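# Sort loose seals into bins by their size

## Task

Put each loose seal into the bin that matches its size. A seal counts only if it stays in place without the robot holding it. At the end, open the grippers and move the arms away.

## Robot and tools

Robot: two arms, left_arm and right_arm, each with six joints and a parallel gripper. Per arm the joint order is always waist, shoulder, elbow, wrist pitch, wrist yaw, wrist roll, followed by the gripper opening. On both arms the signs of wrist pitch and wrist yaw run opposite to the URDF. That applies to commands, results and refusals alike. The stated ranges use URDF signs, so flip those two when reading them: a URDF range of -0.5 to 2.0 becomes -2.0 to 0.5 in your numbers.

Stated joint ranges in rad, per arm: waist -2.880 to 2.880, shoulder 0.000 to 3.142, elbow 0.000 to 3.019, wrist pitch -1.693 to 1.571, wrist yaw -1.571 to 1.571, wrist roll -2.094 to 2.094. The true end of each joint may sit up to 0.019 rad away from these values.

Frame: one scene frame for both arms. Its origin is on the tabletop midway between the arms. +z is up, +x points out over the table, and left_arm sits toward +y. The names left and right refer to the arms, not to sides of an image. Gripper fingers point along the gripper's +z and close along its y. The reported end_effector_position is in metres and lies between the finger pads, about 1 cm behind the tips. Orientation is end_effector_quat_wxyz. The printed hand position can be off, especially at long reach.

execute_actions(actions): a list of actions run in order. Each action is a table of up to 15 rows, one row per 1/30 s step. If a table is shorter, its last row is held until all 15 steps are used. Every row has 14 numbers in [-1, 1], one list covering both arms even if only one moves: left waist, shoulder, elbow, wrist pitch, wrist yaw, wrist roll, left opening, then the same seven for the right arm. The joint entries are offsets, not poses, scaled so that 1.0 equals 1.264 rad (waist), 1.32 (shoulder), 1.276 (elbow), 1.83 (wrist pitch), 1.686 (wrist yaw) or 2.022 (wrist roll). They are measured from the angles at the start of that action, not from the previous row. For the first action of a call, that means the last angles reported in this scene. The opening is absolute: +1 is fully open and -1 is closed. If an action would push a joint more than 0.019 rad beyond its range, that action is refused for both arms. A malformed action, or a first action that fails this check, rejects the whole call. A joint sent past its real end stops there, and the result then reports "joint sent to its limit". An empty list just returns the current state and images.

move(target, speed, blocking): target is one 14-number row in the same layout. Its joint entries are offsets from the Joint positions in the latest result that showed them, not from where the arm is when the move begins. Finger values are applied immediately. All joints move in step and reach the end together, so the hand traces a curve. Each move lasts 0.5 to 10 s; anything longer is cut off at 10 s. speed, in rad/s, is the top speed of whichever joint has the farthest to travel. It ranges from 0.01 to 2 and defaults to 0.5. Moves do not slow down for obstacles or for the other arm. A faster move hits harder, and a target set past the contact point presses harder. The extra move: line reports the ending (done, off_target, moving, held, fault), whether limits=held or limits=none, and each arm's joint farthest from its target. With blocking=false you get a result after 0.5 s. While that move runs, further rows and moves are refused, so call wait or stop first.

wait(seconds): 0 to 10. The arms keep their last command, and any running move carries on. stop(): brakes a running move; it needs some room to brake, and the fingers keep moving. zoom_image(camera, region): region is [x0, y0, x1, y1] in pixels, at most 504 by 504. Cameras are cam_head_left, cam_head_right, cam_high, cam_low, cam_left_wrist and cam_right_wrist, all 504x504. finished_scene(scene): pass the current scene's number. It ends the scene for good, reports success, and may start another scene.

Result lines: each arm's gripper pose; Joint positions and Joint velocities, with each arm's six joints followed by finger-pad gap in m (0.094 when fully open); Joint targets, the angles currently being driven toward; grip_measured, the opening on the command scale; torques, which are offset and noisy; and step readings, where HELD marks steps that were held back. "joint command not followed" means a clearance check changed or blocked some joint targets. FAULT and MOTOR HOT (from 85 °C; at 100 °C the arm drops) are warnings.

Motion limits: each joint target is kept within a lead of its measured angle: 0.264 (waist), 0.32, 0.276, 0.33, 0.186, 0.522 rad. Targets that would put the hand more than 70 mm from where it actually is get scaled back. Large moves therefore need several actions. Zero offsets can let an arm sag, so restate the intended angles.

Gripping: to hold something, command about 0.03 below grip_measured; a smaller gap gives a lighter grip. Readings can be off by around 1 mm. The force limit is about 50 to 62 N per pad, and parts thinner than about 2 mm are held more weakly. Holding a load heats the motors.

Avoid: letting anything drop or fall off the table, which fails the task; hitting or pressing the arms against each other; slams and hard pushes. External tugs and pushes can occur, so check that seals are settled. Finish with the grippers open and the arms withdrawn.

Each tool is called as name([rows], argument=value, ...), one row to a line, values as JSON.

## Session

execute_actions(actions=[])

Scene clock: 0.00 s.
left_arm: end_effector_position=(+0.4578, +0.1094, +0.2690) grip_measured=+1.000 end_effector_quat_wxyz=(+0.531, +0.650, +0.540, +0.060) | right_arm: end_effector_position=(+0.0982, +0.0572, +0.2192) grip_measured=+1.000 end_effector_quat_wxyz=(-0.039, -0.171, +0.980, +0.097)
Joint names: [waist, shoulder, elbow, wrist pitch, wrist yaw, wrist roll]
Joint positions: left_arm=[-0.483  1.041  0.738  0.186 -0.421  1.205  0.094] | right_arm=[1.084 1.178 1.058 1.326 0.167 0.86  0.094]
Joint velocities: left_arm=[ 0.005  0.005 -0.002  0.007  0.007 -0.095  0.   ] | right_arm=[-0.005 -0.015  0.007 -0.002 -0.022  0.007  0.   ]
Joint torques (N m, as the arm reports them, + toward a larger Joint positions number): no reading
Motor temperatures (°C, as the motors report them): left_arm=[22 23 23 22 22 22] | right_arm=[24 22 22 22 23 25]
Joint targets: left_arm=[-0.483 1.040 0.764 0.181 -0.422 1.205] | right_arm=[1.084 1.174 1.088 1.323 0.167 0.860]

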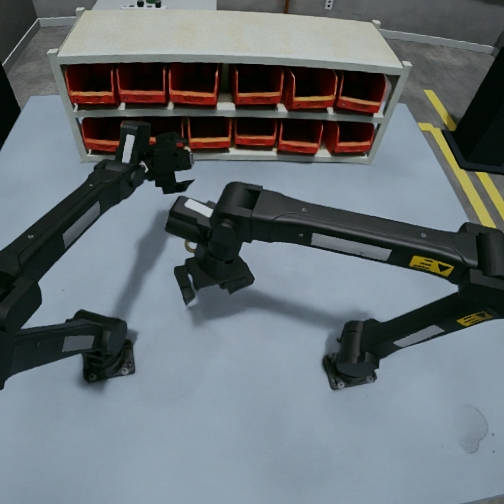

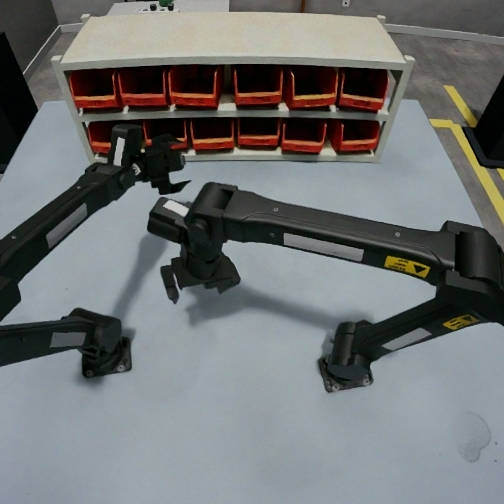

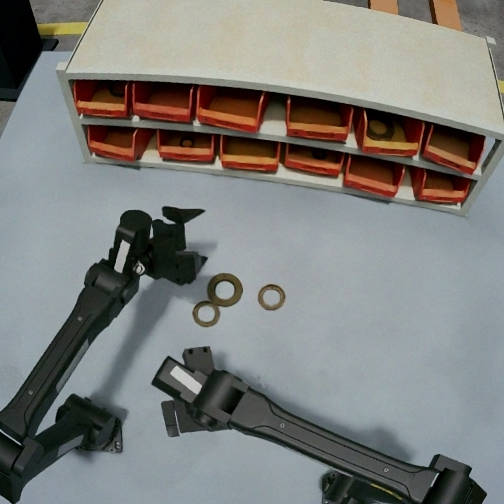

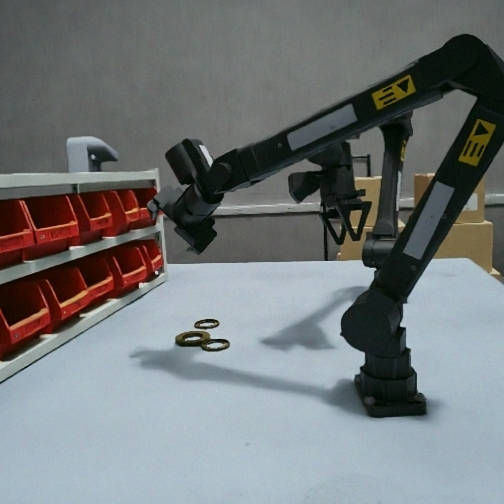

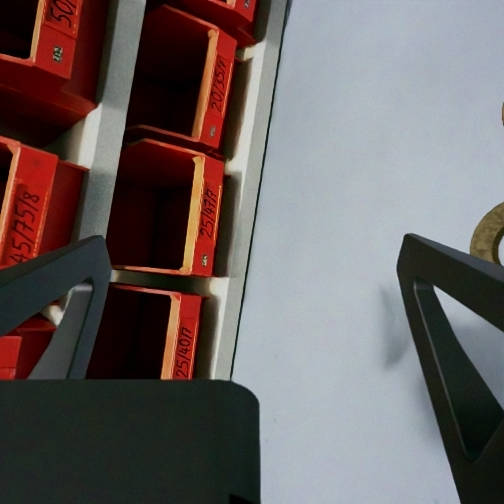

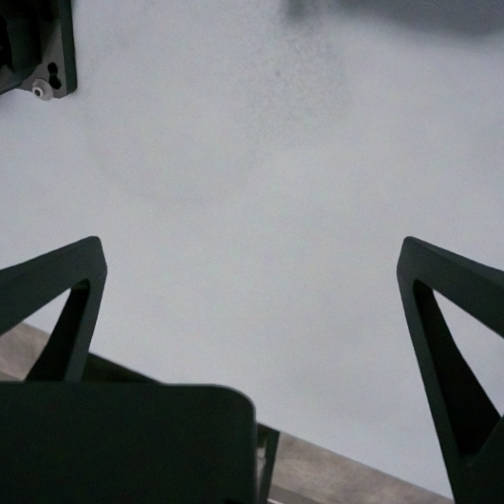

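move(target=[0.382,0,0,0.8,0.25,-0.596,1,-0.858,0,0,0.07,-0.099,-0.425,1], speed=0.8)

move(target=[0,0.3,0,-0.3,0,0,1,0,0,0.3,0,0,0,1], speed=0.8)

zoom_image(camera="cam_head_left", region=[50,50,230,170])

zoom_image(camera="cam_head_left", region=[220,50,400,170])

Scene clock: 5.70 s.
left_arm: end_effector_position=(+0.2030, +0.3380, +0.1473) grip_measured=+1.000 end_effector_quat_wxyz=(-0.182, -0.081, +0.980, -0.018) | right_arm: end_effector_position=(+0.3161, -0.2432, +0.2150) grip_measured=+1.000 end_effector_quat_wxyz=(+0.006, -0.049, +0.999, +0.001)
Joint names: [waist, shoulder, elbow, wrist pitch, wrist yaw, wrist roll]
Joint positions: left_arm=[-0.012  1.041  0.735  1.633 -0.003  0.01   0.094] | right_arm=[-0.002  1.178  1.058  1.438  0.     0.011  0.094]
Joint velocities: left_arm=[-0.005 -0.015 -0.007  0.002  0.007  0.081  0.   ] | right_arm=[-0.015 -0.005 -0.007 -0.007 -0.095  0.022  0.   ]
Joint torques (N m, as the arm reports them, + toward a larger Joint positions number): left_arm=[ 1.14 -2.73  8.75  1.19  0.14 -0.11] | right_arm=[ 0.39 -6.81  9.36  0.19 -0.03  0.03]
Motor temperatures (°C, as the motors report them): left_arm=[22 23 24 22 22 22] | right_arm=[24 22 24 22 23 25]
Joint targets: left_arm=[-0.000 1.041 0.738 1.650 0.000 -0.000] | right_arm=[-0.001 1.178 1.058 1.454 -0.000 0.001]
move: done; limits=none; left_arm: farthest joint: the wrist pitch, 0.017 radians from its target (1.464 radians at the start); right_arm: farthest joint: the wrist pitch, 0.016 radians from its target (0.129 radians at the start)

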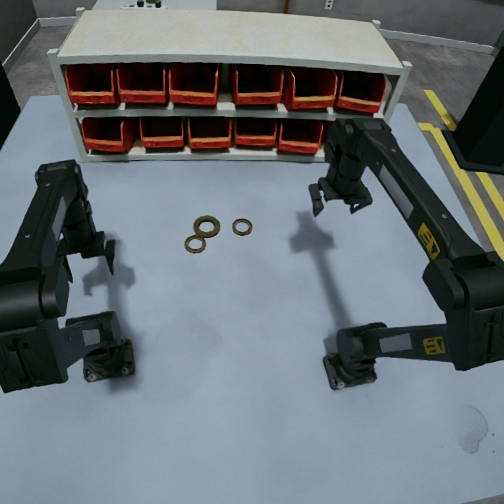

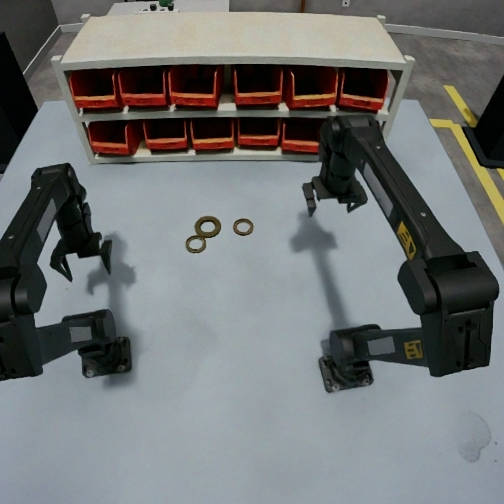

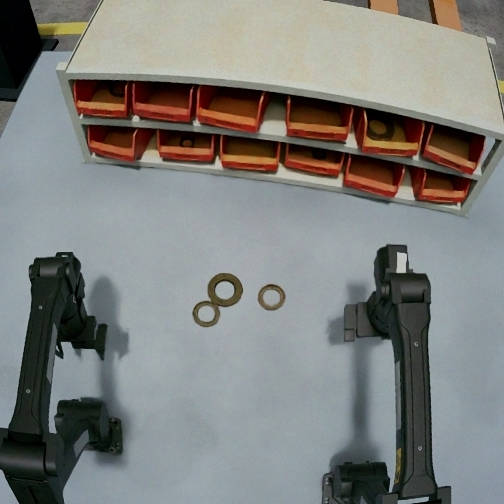

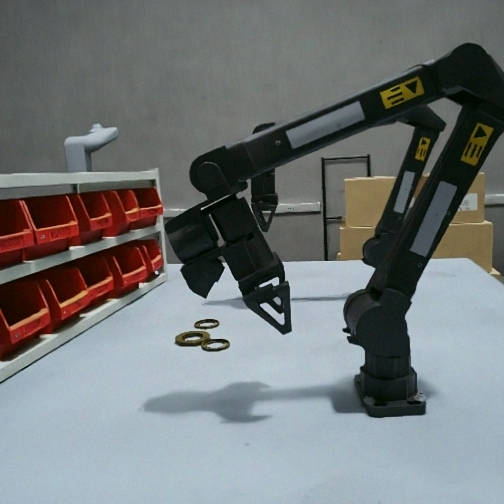

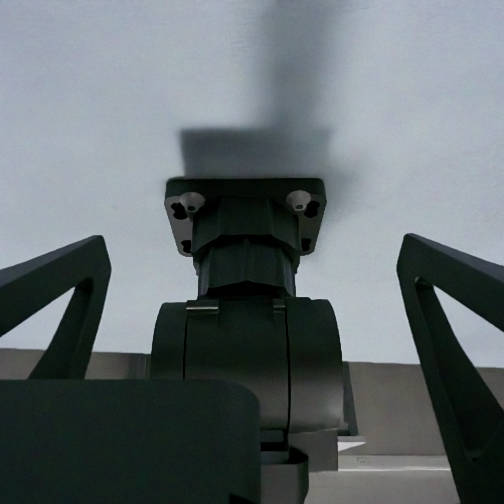

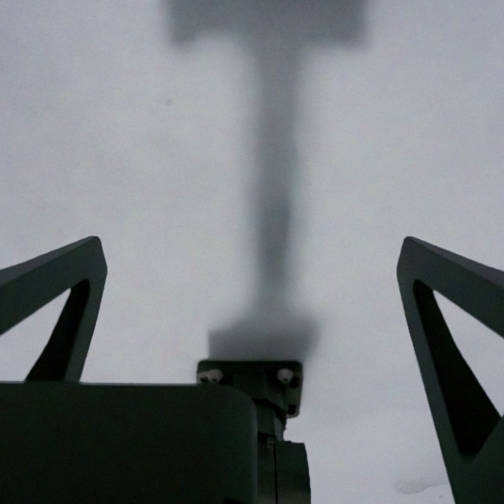

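Scene clock: 6.90 s.
left_arm: end_effector_position=(+0.3100, +0.3570, +0.0292) grip_measured=+1.000 end_effector_quat_wxyz=(-0.114, -0.082, +0.990, -0.012) | right_arm: end_effector_position=(+0.3903, -0.2350, +0.3544) grip_measured=+1.000 end_effector_quat_wxyz=(+0.170, -0.049, +0.984, +0.010)
Joint names: [waist, shoulder, elbow, wrist pitch, wrist yaw, wrist roll]
Joint positions: left_arm=[-0.012  1.434  0.733  1.099 -0.003  0.01   0.094] | right_arm=[-0.002  1.18   1.39   1.438  0.     0.011  0.094]
Joint velocities: left_arm=[-0.015  0.005 -0.012  0.007 -0.022 -0.037  0.   ] | right_arm=[-0.015 -0.005 -0.022 -0.007  0.051 -0.051  0.   ]
Joint torques (N m, as the arm reports them, + toward a larger Joint positions number): left_arm=[ 0.17 -6.84  7.06 -0.63  0.03  0.  ] | right_arm=[ 0.11 -7.61 14.08 -0.95 -0.02  0.1 ]
Motor temperatures (°C, as the motors report them): left_arm=[22 23 24 22 22 22] | right_arm=[24 22 24 22 23 25]
Joint targets: left_arm=[-0.012 1.437 0.735 1.084 -0.003 0.010] | right_arm=[-0.002 1.178 1.441 1.438 0.000 0.011]
move: off_target (right_arm); limits=none; left_arm: farthest joint: the wrist pitch, 0.015 radians from its target (0.549 radians at the start); right_arm: farthest joint: the elbow, 0.051 radians from its target (0.383 radians at the start)

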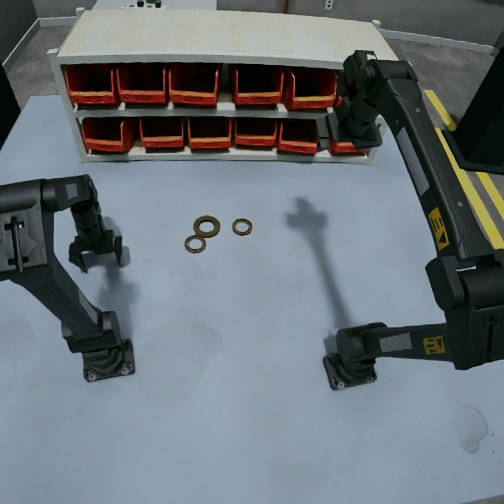

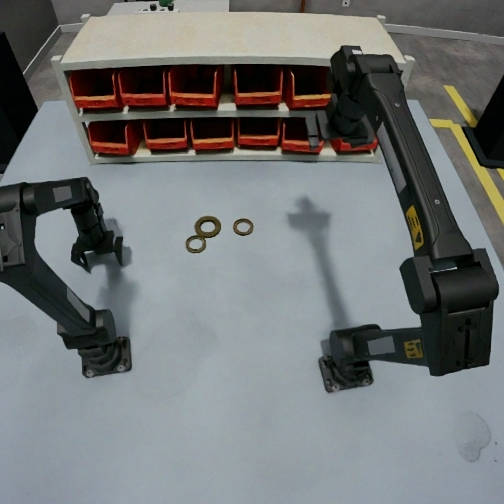

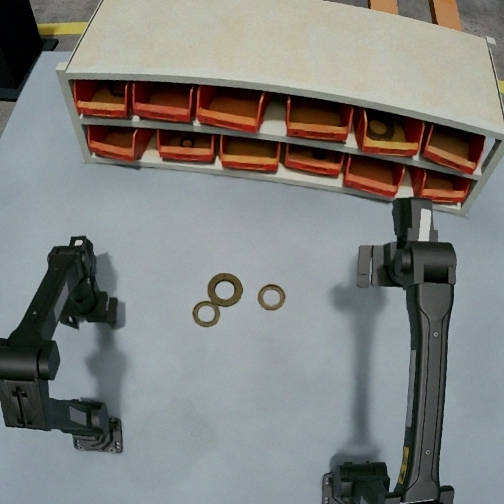

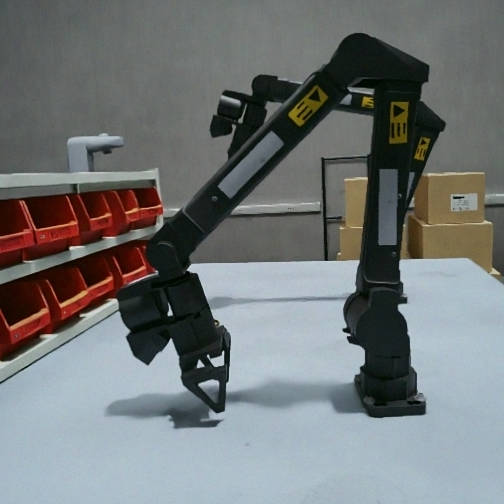

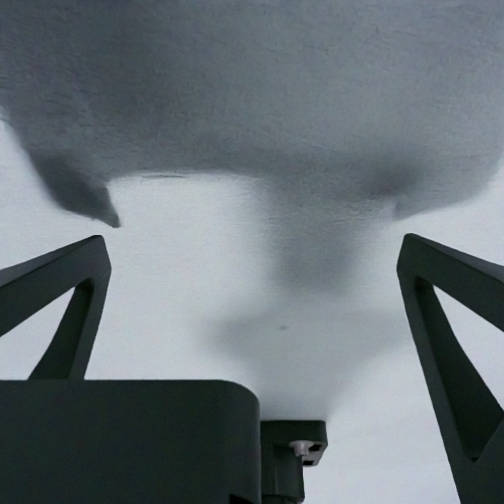

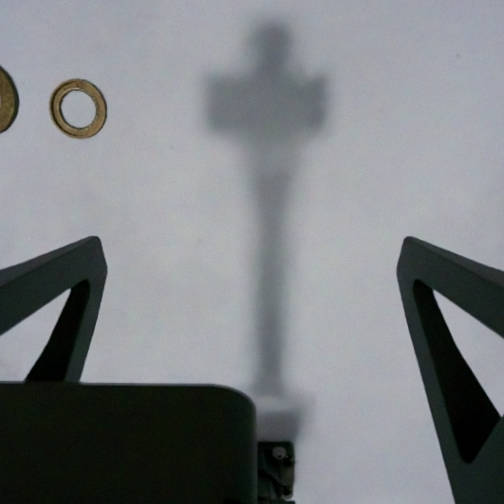

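Region (50, 50, 230, 170) of cam_head_left's 504x504 image, scaled by 2.800, with more detail than that image has.

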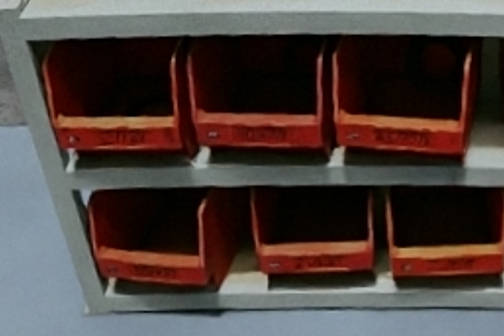

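Region (220, 50, 400, 170) of cam_head_left's 504x504 image, scaled by 2.800, with more detail than that image has.

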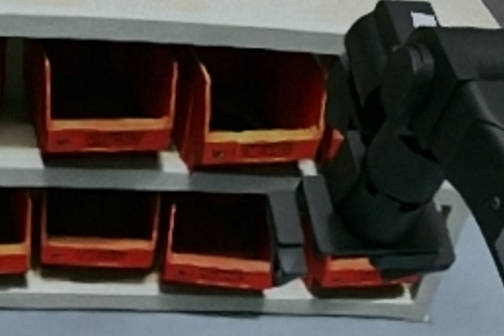

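move(target=[0,0,0,-0.5,0,0,1,0,0.15,0,0,0,0,1], speed=0.8)

Scene clock: 17.83 s.
left_arm: end_effector_position=(+0.5122, +0.3929, +0.0729) grip_measured=+1.000 end_effector_quat_wxyz=(+0.322, -0.078, +0.943, +0.029) | right_arm: end_effector_position=(+0.4270, -0.2310, +0.2757) grip_measured=+1.000 end_effector_quat_wxyz=(+0.071, -0.049, +0.996, +0.004)
Joint names: [waist, shoulder, elbow, wrist pitch, wrist yaw, wrist roll]
Joint positions: left_arm=[-0.012  1.434  0.729  0.207 -0.003  0.01   0.094] | right_arm=[-0.002  1.379  1.39   1.438  0.     0.011  0.094]
Joint velocities: left_arm=[-0.005 -0.005 -0.012  0.012 -0.066 -0.022  0.   ] | right_arm=[ 0.015 -0.005  0.007  0.002 -0.022 -0.022  0.   ]
Joint torques (N m, as the arm reports them, + toward a larger Joint positions number): left_arm=[ 0.34 -9.07  8.69 -2.88  0.02  0.  ] | right_arm=[ 0.11 -9.65  9.68 -0.62 -0.01  0.11]
Motor temperatures (°C, as the motors report them): left_arm=[22 23 25 22 22 22] | right_arm=[24 23 26 22 23 25]
Joint targets: left_arm=[-0.012 1.434 0.732 0.184 -0.003 0.010] | right_arm=[-0.002 1.378 1.390 1.438 0.000 0.011]
move: off_target (left_arm); limits=none; left_arm: farthest joint: the wrist pitch, 0.023 radians from its target (0.915 radians at the start); right_arm: farthest joint: the shoulder, 0.001 radians from its target (0.198 radians at the start)

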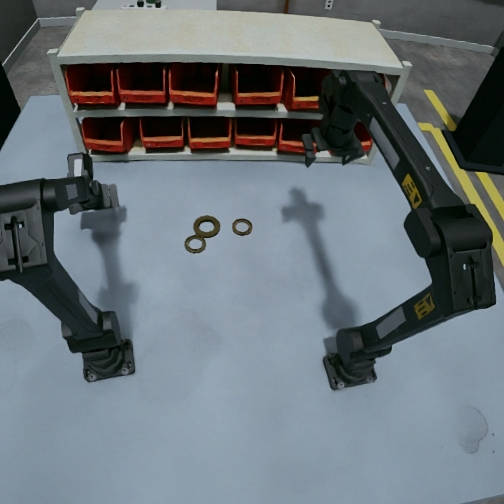

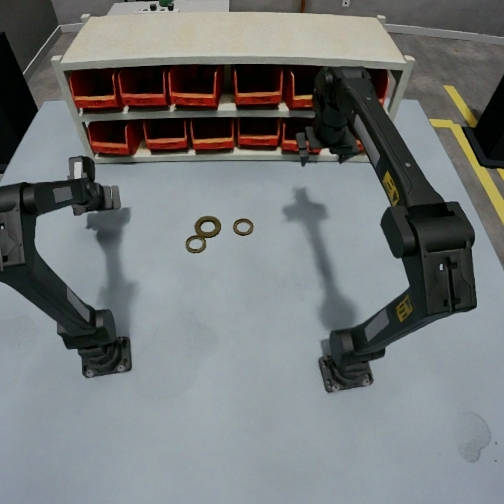

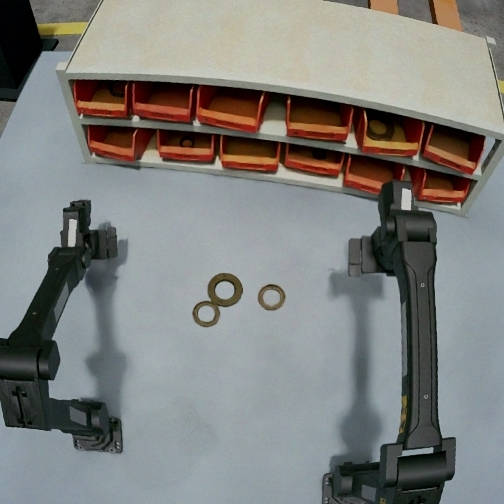

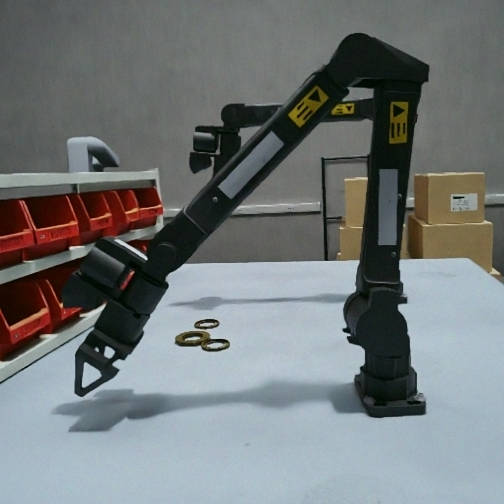

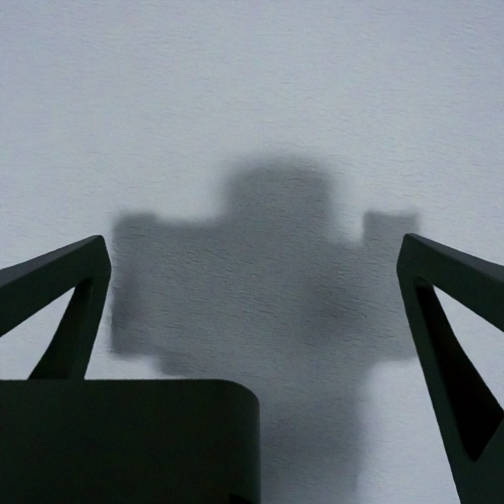

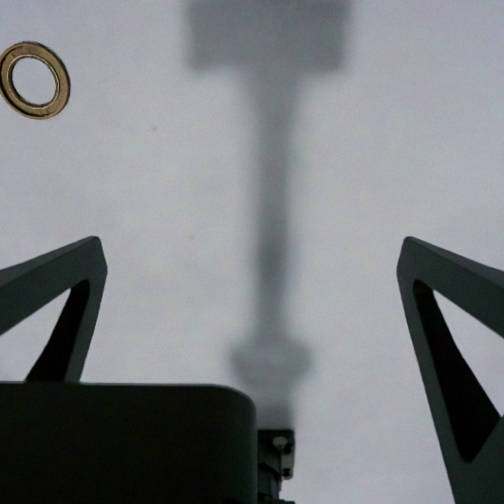

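move(target=[-0.22,-0.276,-0.305,-0.43,0,0,1,0,-0.234,-0.82,-1.0,0,0,1], speed=1)

zoom_image(camera="cam_high", region=[180,250,300,340])

Scene clock: 27.47 s.
left_arm: end_effector_position=(+0.4650, +0.2715, +0.1906) grip_measured=+1.000 end_effector_quat_wxyz=(+0.635, +0.039, +0.771, -0.026) | right_arm: end_effector_position=(+0.4085, -0.2330, +0.1494) grip_measured=+1.000 end_effector_quat_wxyz=(+0.562, -0.041, +0.826, +0.034)
Joint names: [waist, shoulder, elbow, wrist pitch, wrist yaw, wrist roll]
Joint positions: left_arm=[-0.277  1.082  0.337 -0.553 -0.003  0.01   0.094] | right_arm=[-0.002  1.08   0.342 -0.362  0.     0.011  0.094]
Joint velocities: left_arm=[-0.024 -0.034  0.002  0.012  0.037  0.066  0.   ] | right_arm=[ 0.005  0.005  0.002 -0.002 -0.066 -0.081  0.   ]
Joint torques (N m, as the arm reports them, + toward a larger Joint positions number): left_arm=[-0.5  -4.37  8.88 -3.71  0.04 -0.02] | right_arm=[ 0.29 -5.38  8.57 -2.98 -0.01  0.11]
Motor temperatures (°C, as the motors report them): left_arm=[22 24 25 22 22 22] | right_arm=[24 23 26 22 23 25]
Joint targets: left_arm=[-0.290 1.069 0.339 -0.580 -0.003 0.010] | right_arm=[-0.002 1.071 0.343 -0.392 0.000 0.011]
move: off_target (left_arm, right_arm); limits=none; left_arm: farthest joint: the wrist pitch, 0.027 radians from its target (0.787 radians at the start); right_arm: farthest joint: the wrist pitch, 0.030 radians from its target (1.830 radians at the start)

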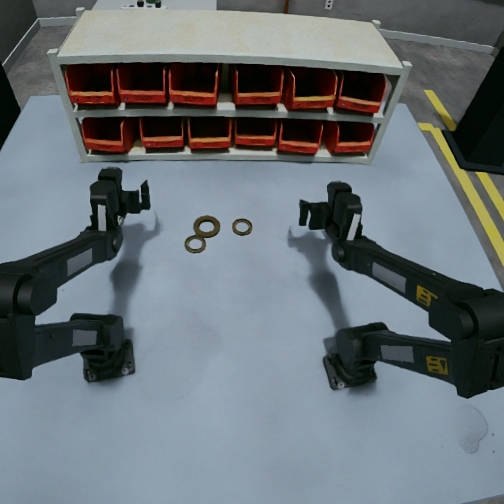

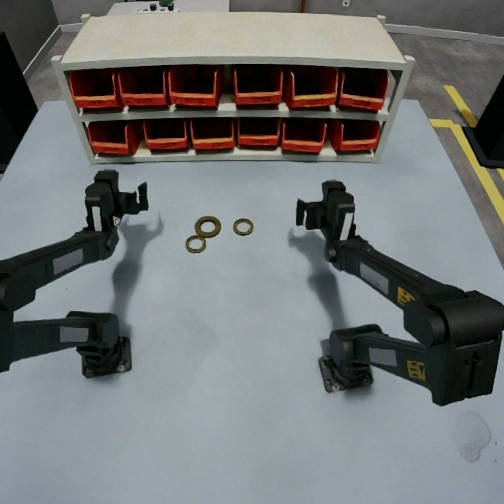

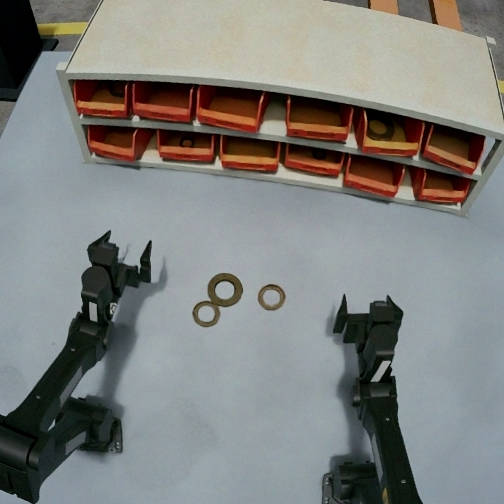

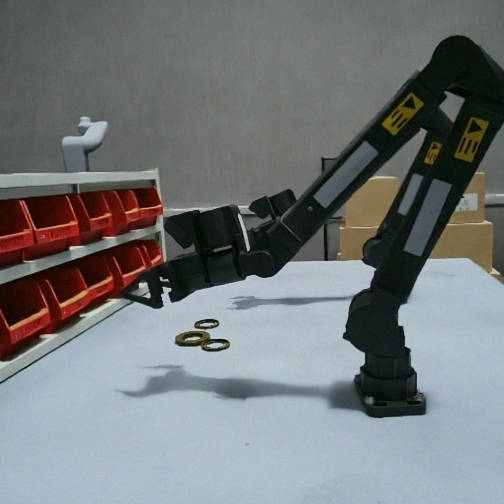

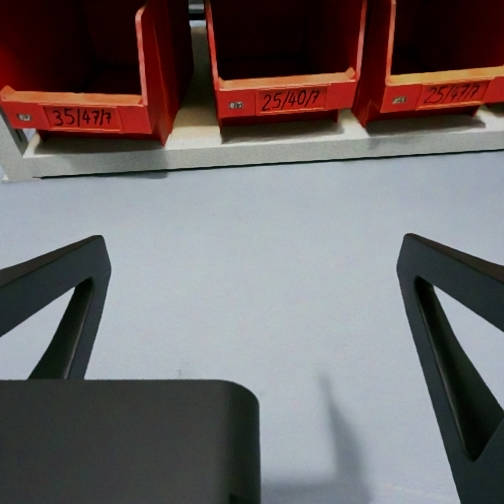

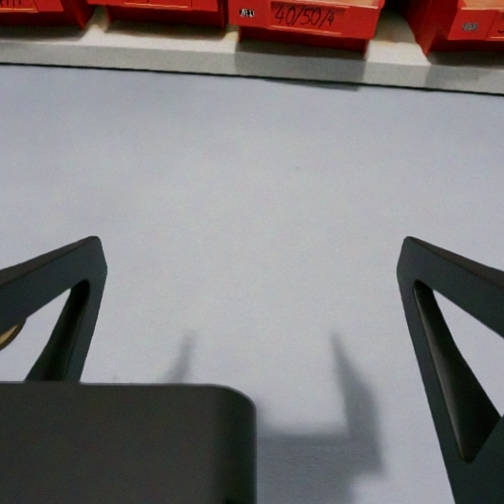

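Region (180, 250, 300, 340) of cam_high's 504x504 image, scaled by 4.200, with more detail than that image has; it fills the top 378 rows of this view, and the rest is white.

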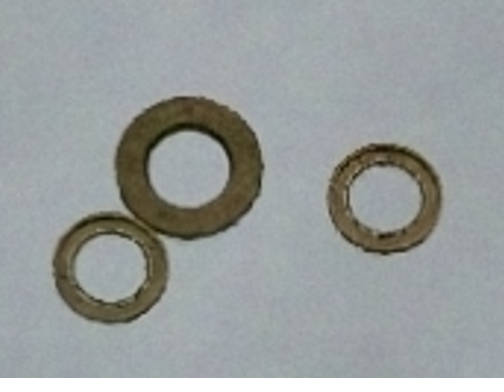

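Camera looks down-tilted; tilt up.

move(target=[0,0,0,-0.25,0,0,1,-0.1,0,0,-0.35,0,0,1], speed=1)

move(target=[-0.2,0,0,0,0,0,1,0.25,0,0,0,0,0,1], speed=1)

Scene clock: 32.13 s.
left_arm: end_effector_position=(+0.4616, +0.2718, +0.2932) grip_measured=+1.000 end_effector_quat_wxyz=(+0.784, +0.032, +0.619, -0.032) | right_arm: end_effector_position=(+0.4214, -0.2813, +0.2971) grip_measured=+1.000 end_effector_quat_wxyz=(+0.785, +0.005, +0.619, +0.002)
Joint names: [waist, shoulder, elbow, wrist pitch, wrist yaw, wrist roll]
Joint positions: left_arm=[-0.277  1.082  0.331 -0.985 -0.003  0.01   0.094] | right_arm=[-0.118  1.08   0.342 -0.973  0.     0.011  0.094]
Joint velocities: left_arm=[-0.015  0.005  0.007 -0.002  0.007  0.051  0.   ] | right_arm=[ 0.005  0.005  0.002  0.007 -0.007 -0.007  0.   ]
Joint torques (N m, as the arm reports them, + toward a larger Joint positions number): left_arm=[ 0.37 -3.11  8.88 -3.49  0.06 -0.02] | right_arm=[-0.44 -4.62  8.38 -2.82  0.    0.1 ]
Motor temperatures (°C, as the motors report them): left_arm=[22 24 26 22 22 22] | right_arm=[24 23 26 22 23 25]
Joint targets: left_arm=[-0.277 1.082 0.337 -1.011 -0.003 0.010] | right_arm=[-0.128 1.080 0.342 -1.002 0.000 0.011]
move: off_target (left_arm, right_arm); limits=none; left_arm: farthest joint: the wrist pitch, 0.025 radians from its target (0.457 radians at the start); right_arm: farthest joint: the wrist pitch, 0.029 radians from its target (0.641 radians at the start)

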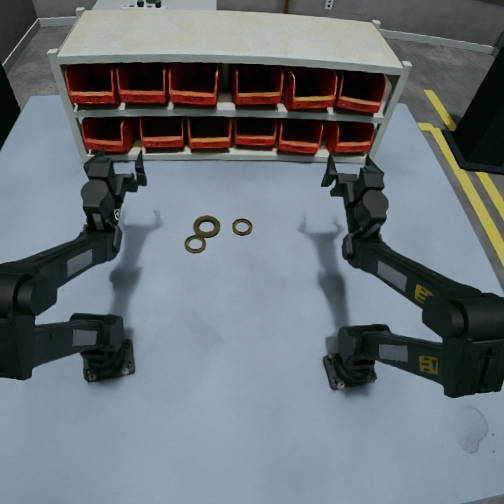

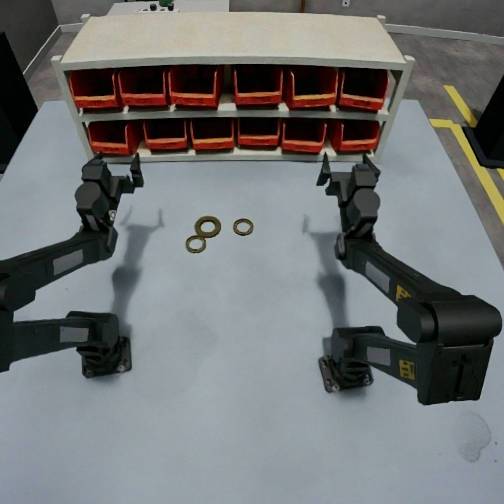

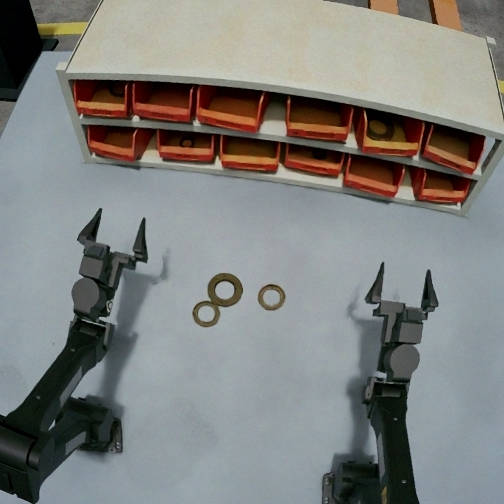

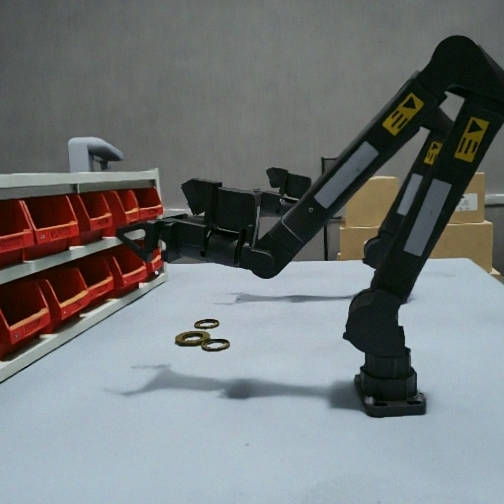

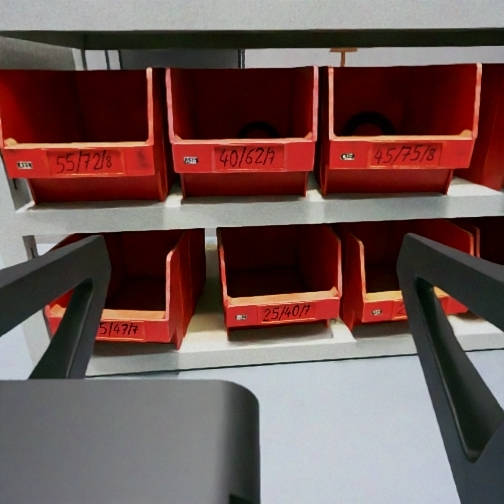

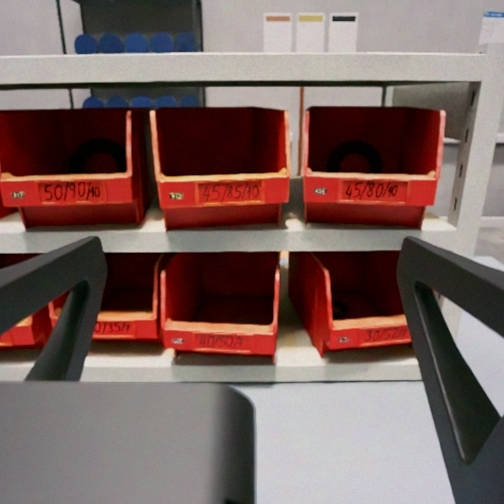

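Scene clock: 32.90 s.
left_arm: end_effector_position=(+0.4392, +0.1695, +0.2932) grip_measured=+1.000 end_effector_quat_wxyz=(+0.774, +0.108, +0.610, -0.129) | right_arm: end_effector_position=(+0.4009, -0.1478, +0.2971) grip_measured=+1.000 end_effector_quat_wxyz=(+0.775, -0.093, +0.612, +0.126)
Joint names: [waist, shoulder, elbow, wrist pitch, wrist yaw, wrist roll]
Joint positions: left_arm=[-0.525  1.082  0.331 -0.985 -0.003  0.01   0.094] | right_arm=[ 0.2    1.08   0.342 -0.973  0.002  0.011  0.094]
Joint velocities: left_arm=[ 0.005 -0.005 -0.007  0.012 -0.037 -0.051  0.   ] | right_arm=[ 0.005  0.005 -0.007 -0.012 -0.007  0.051  0.   ]
Joint torques (N m, as the arm reports them, + toward a larger Joint positions number): left_arm=[-0.39 -3.14  8.43 -2.22  0.02 -0.01] | right_arm=[ 0.34 -4.57  8.39 -1.71 -0.04  0.11]
Motor temperatures (°C, as the motors report them): left_arm=[22 24 26 22 22 22] | right_arm=[24 23 26 22 23 25]
Joint targets: left_arm=[-0.530 1.082 0.331 -0.985 -0.003 0.010] | right_arm=[0.198 1.080 0.342 -0.973 0.001 0.011]
move: done; limits=none; left_arm: farthest joint: the waist, 0.005 radians from its target (0.253 radians at the start); right_arm: farthest joint: the waist, 0.002 radians from its target (0.316 radians at the start)

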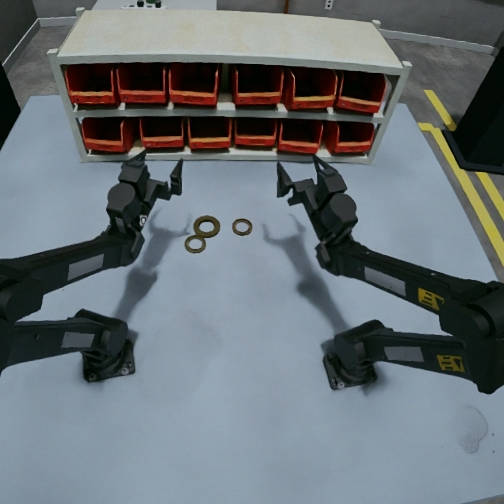

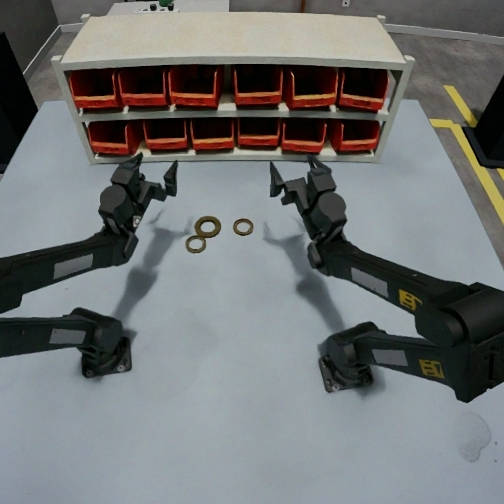

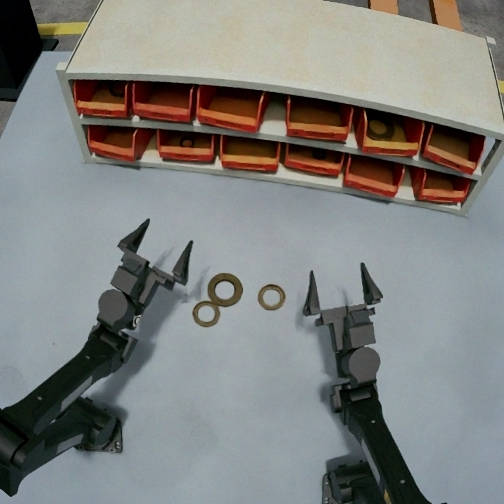

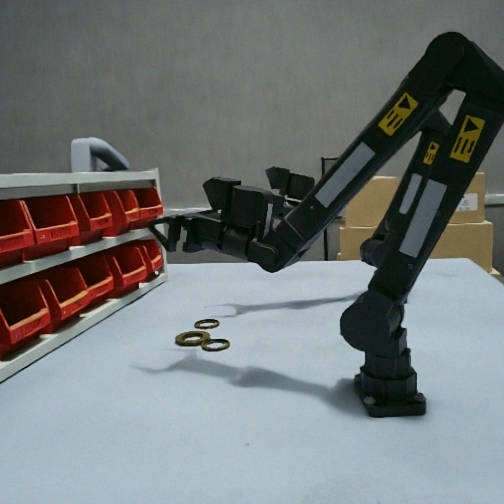

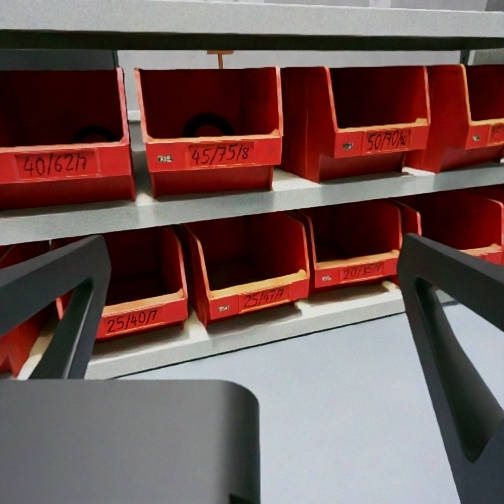

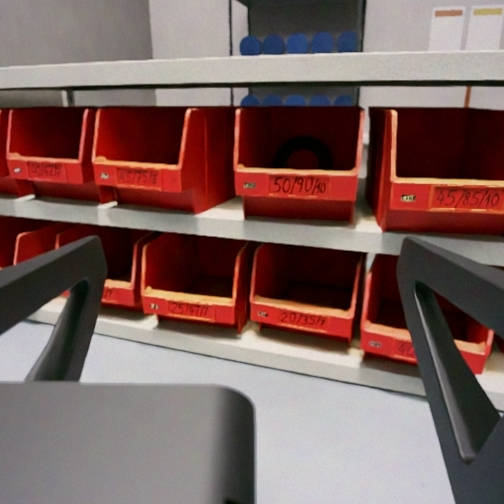

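move(target=[-0.223,0.108,0.065,0.53,0,0,1,-0.3,0,0,0,0,0,1], speed=0.8)

Scene clock: 39.60 s.
left_arm: end_effector_position=(+0.3523, +0.0927, +0.0492) grip_measured=+1.000 end_effector_quat_wxyz=(+0.357, +0.282, +0.883, -0.111) | right_arm: end_effector_position=(+0.4206, -0.3036, +0.2971) grip_measured=+1.000 end_effector_quat_wxyz=(+0.785, +0.021, +0.619, -0.019)
Joint names: [waist, shoulder, elbow, wrist pitch, wrist yaw, wrist roll]
Joint positions: left_arm=[-0.795  1.212  0.379 -0.03  -0.003  0.01   0.094] | right_arm=[-0.171  1.08   0.342 -0.973  0.002  0.011  0.094]
Joint velocities: left_arm=[-0.015 -0.005 -0.007  0.022 -0.066  0.051  0.   ] | right_arm=[-0.005 -0.015  0.007 -0.017  0.007 -0.066  0.   ]
Joint torques (N m, as the arm reports them, + toward a larger Joint positions number): left_arm=[-0.53 -3.13 10.91 -1.19  0.03  0.  ] | right_arm=[-0.41 -4.6   8.36 -1.68  0.    0.1 ]
Motor temperatures (°C, as the motors report them): left_arm=[22 23 26 22 22 22] | right_arm=[24 23 26 22 23 25]
Joint targets: left_arm=[-0.807 1.225 0.414 -0.015 -0.003 0.010] | right_arm=[-0.179 1.080 0.342 -0.973 0.002 0.011]
move: off_target (left_arm); limits=none; left_arm: farthest joint: the elbow, 0.035 radians from its target (0.083 radians at the start); right_arm: farthest joint: the waist, 0.008 radians from its target (0.380 radians at the start)

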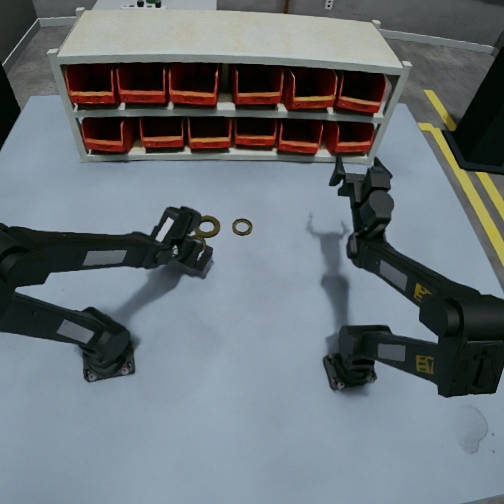

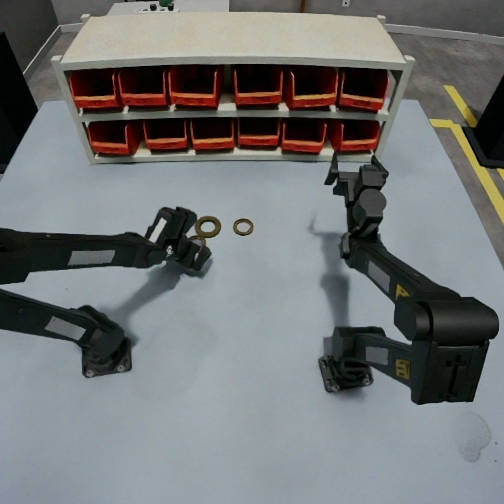

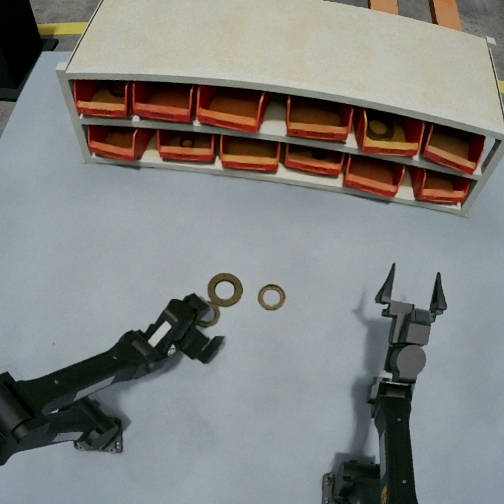

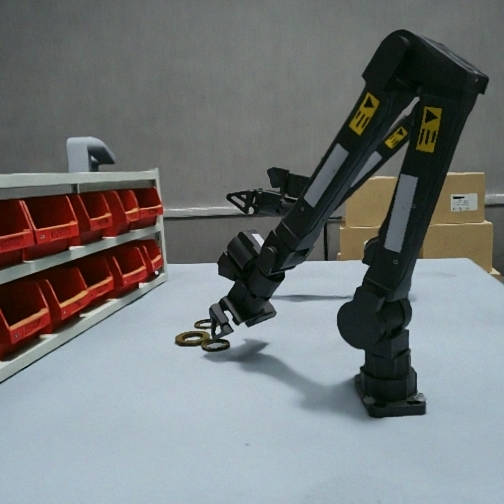

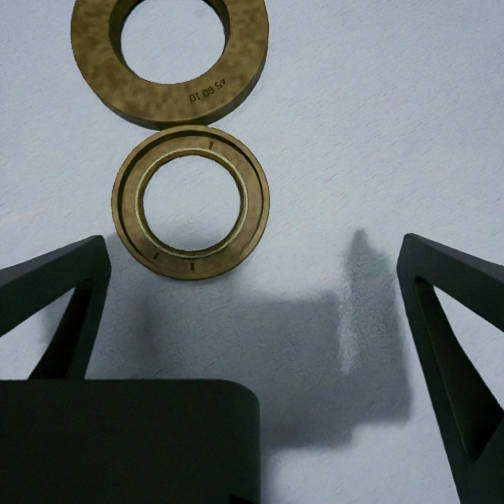

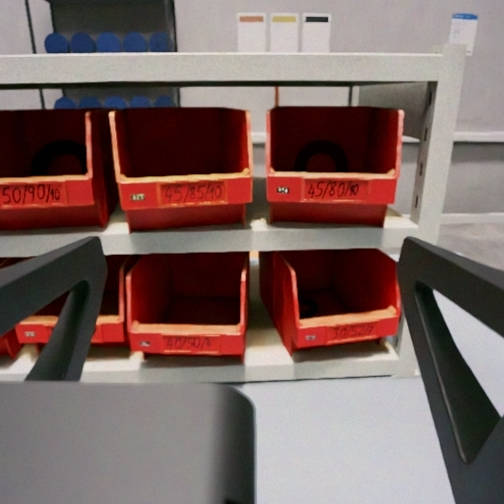

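move(target=[0.055,0.158,0.05,-0.1,0,0,1,0,0,0,0,0,0,1], speed=0.3)

Scene clock: 43.20 s.
left_arm: end_effector_position=(+0.3884, +0.0948, +0.0219) grip_measured=+1.000 end_effector_quat_wxyz=(+0.365, +0.257, +0.889, -0.103) | right_arm: end_effector_position=(+0.4206, -0.3036, +0.2971) grip_measured=+1.000 end_effector_quat_wxyz=(+0.785, +0.021, +0.619, -0.019)
Joint names: [waist, shoulder, elbow, wrist pitch, wrist yaw, wrist roll]
Joint positions: left_arm=[-0.74   1.402  0.417 -0.192 -0.003  0.01   0.094] | right_arm=[-0.171  1.08   0.342 -0.973  0.002  0.011  0.094]
Joint velocities: left_arm=[-0.005 -0.015  0.007 -0.002 -0.037 -0.037  0.   ] | right_arm=[ 0.005 -0.024 -0.002 -0.002  0.037 -0.022  0.   ]
Joint torques (N m, as the arm reports them, + toward a larger Joint positions number): left_arm=[ 1.38 -4.48  8.88 -2.95  0.05 -0.01] | right_arm=[ 0.05 -4.49  8.35 -1.67 -0.01  0.09]
Motor temperatures (°C, as the motors report them): left_arm=[22 23 26 22 22 22] | right_arm=[24 23 25 22 23 25]
Joint targets: left_arm=[-0.725 1.421 0.442 -0.213 -0.003 0.010] | right_arm=[-0.171 1.080 0.342 -0.973 0.002 0.011]
move: off_target (left_arm); limits=none; left_arm: farthest joint: the elbow, 0.026 radians from its target (0.064 radians at the start); right_arm: farthest joint: the waist, 0.000 radians from its target (0.000 radians at the start)

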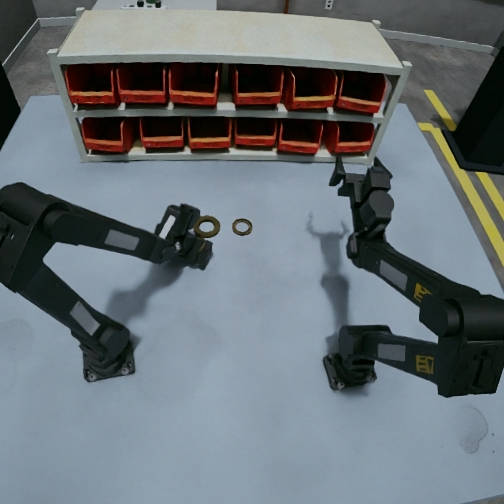

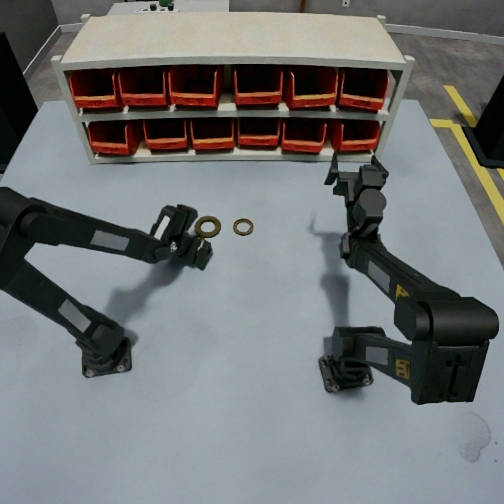

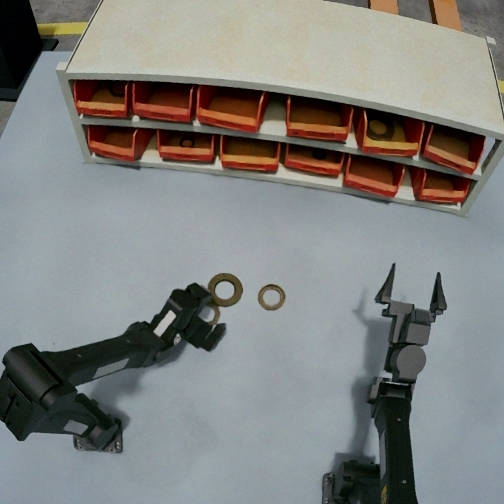

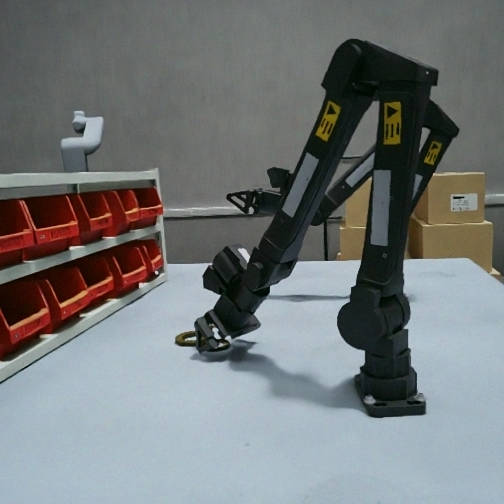

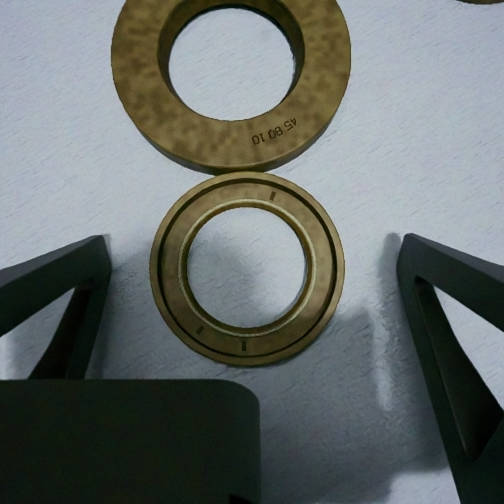

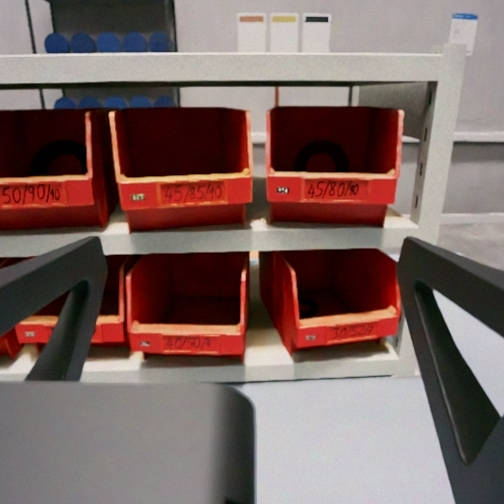

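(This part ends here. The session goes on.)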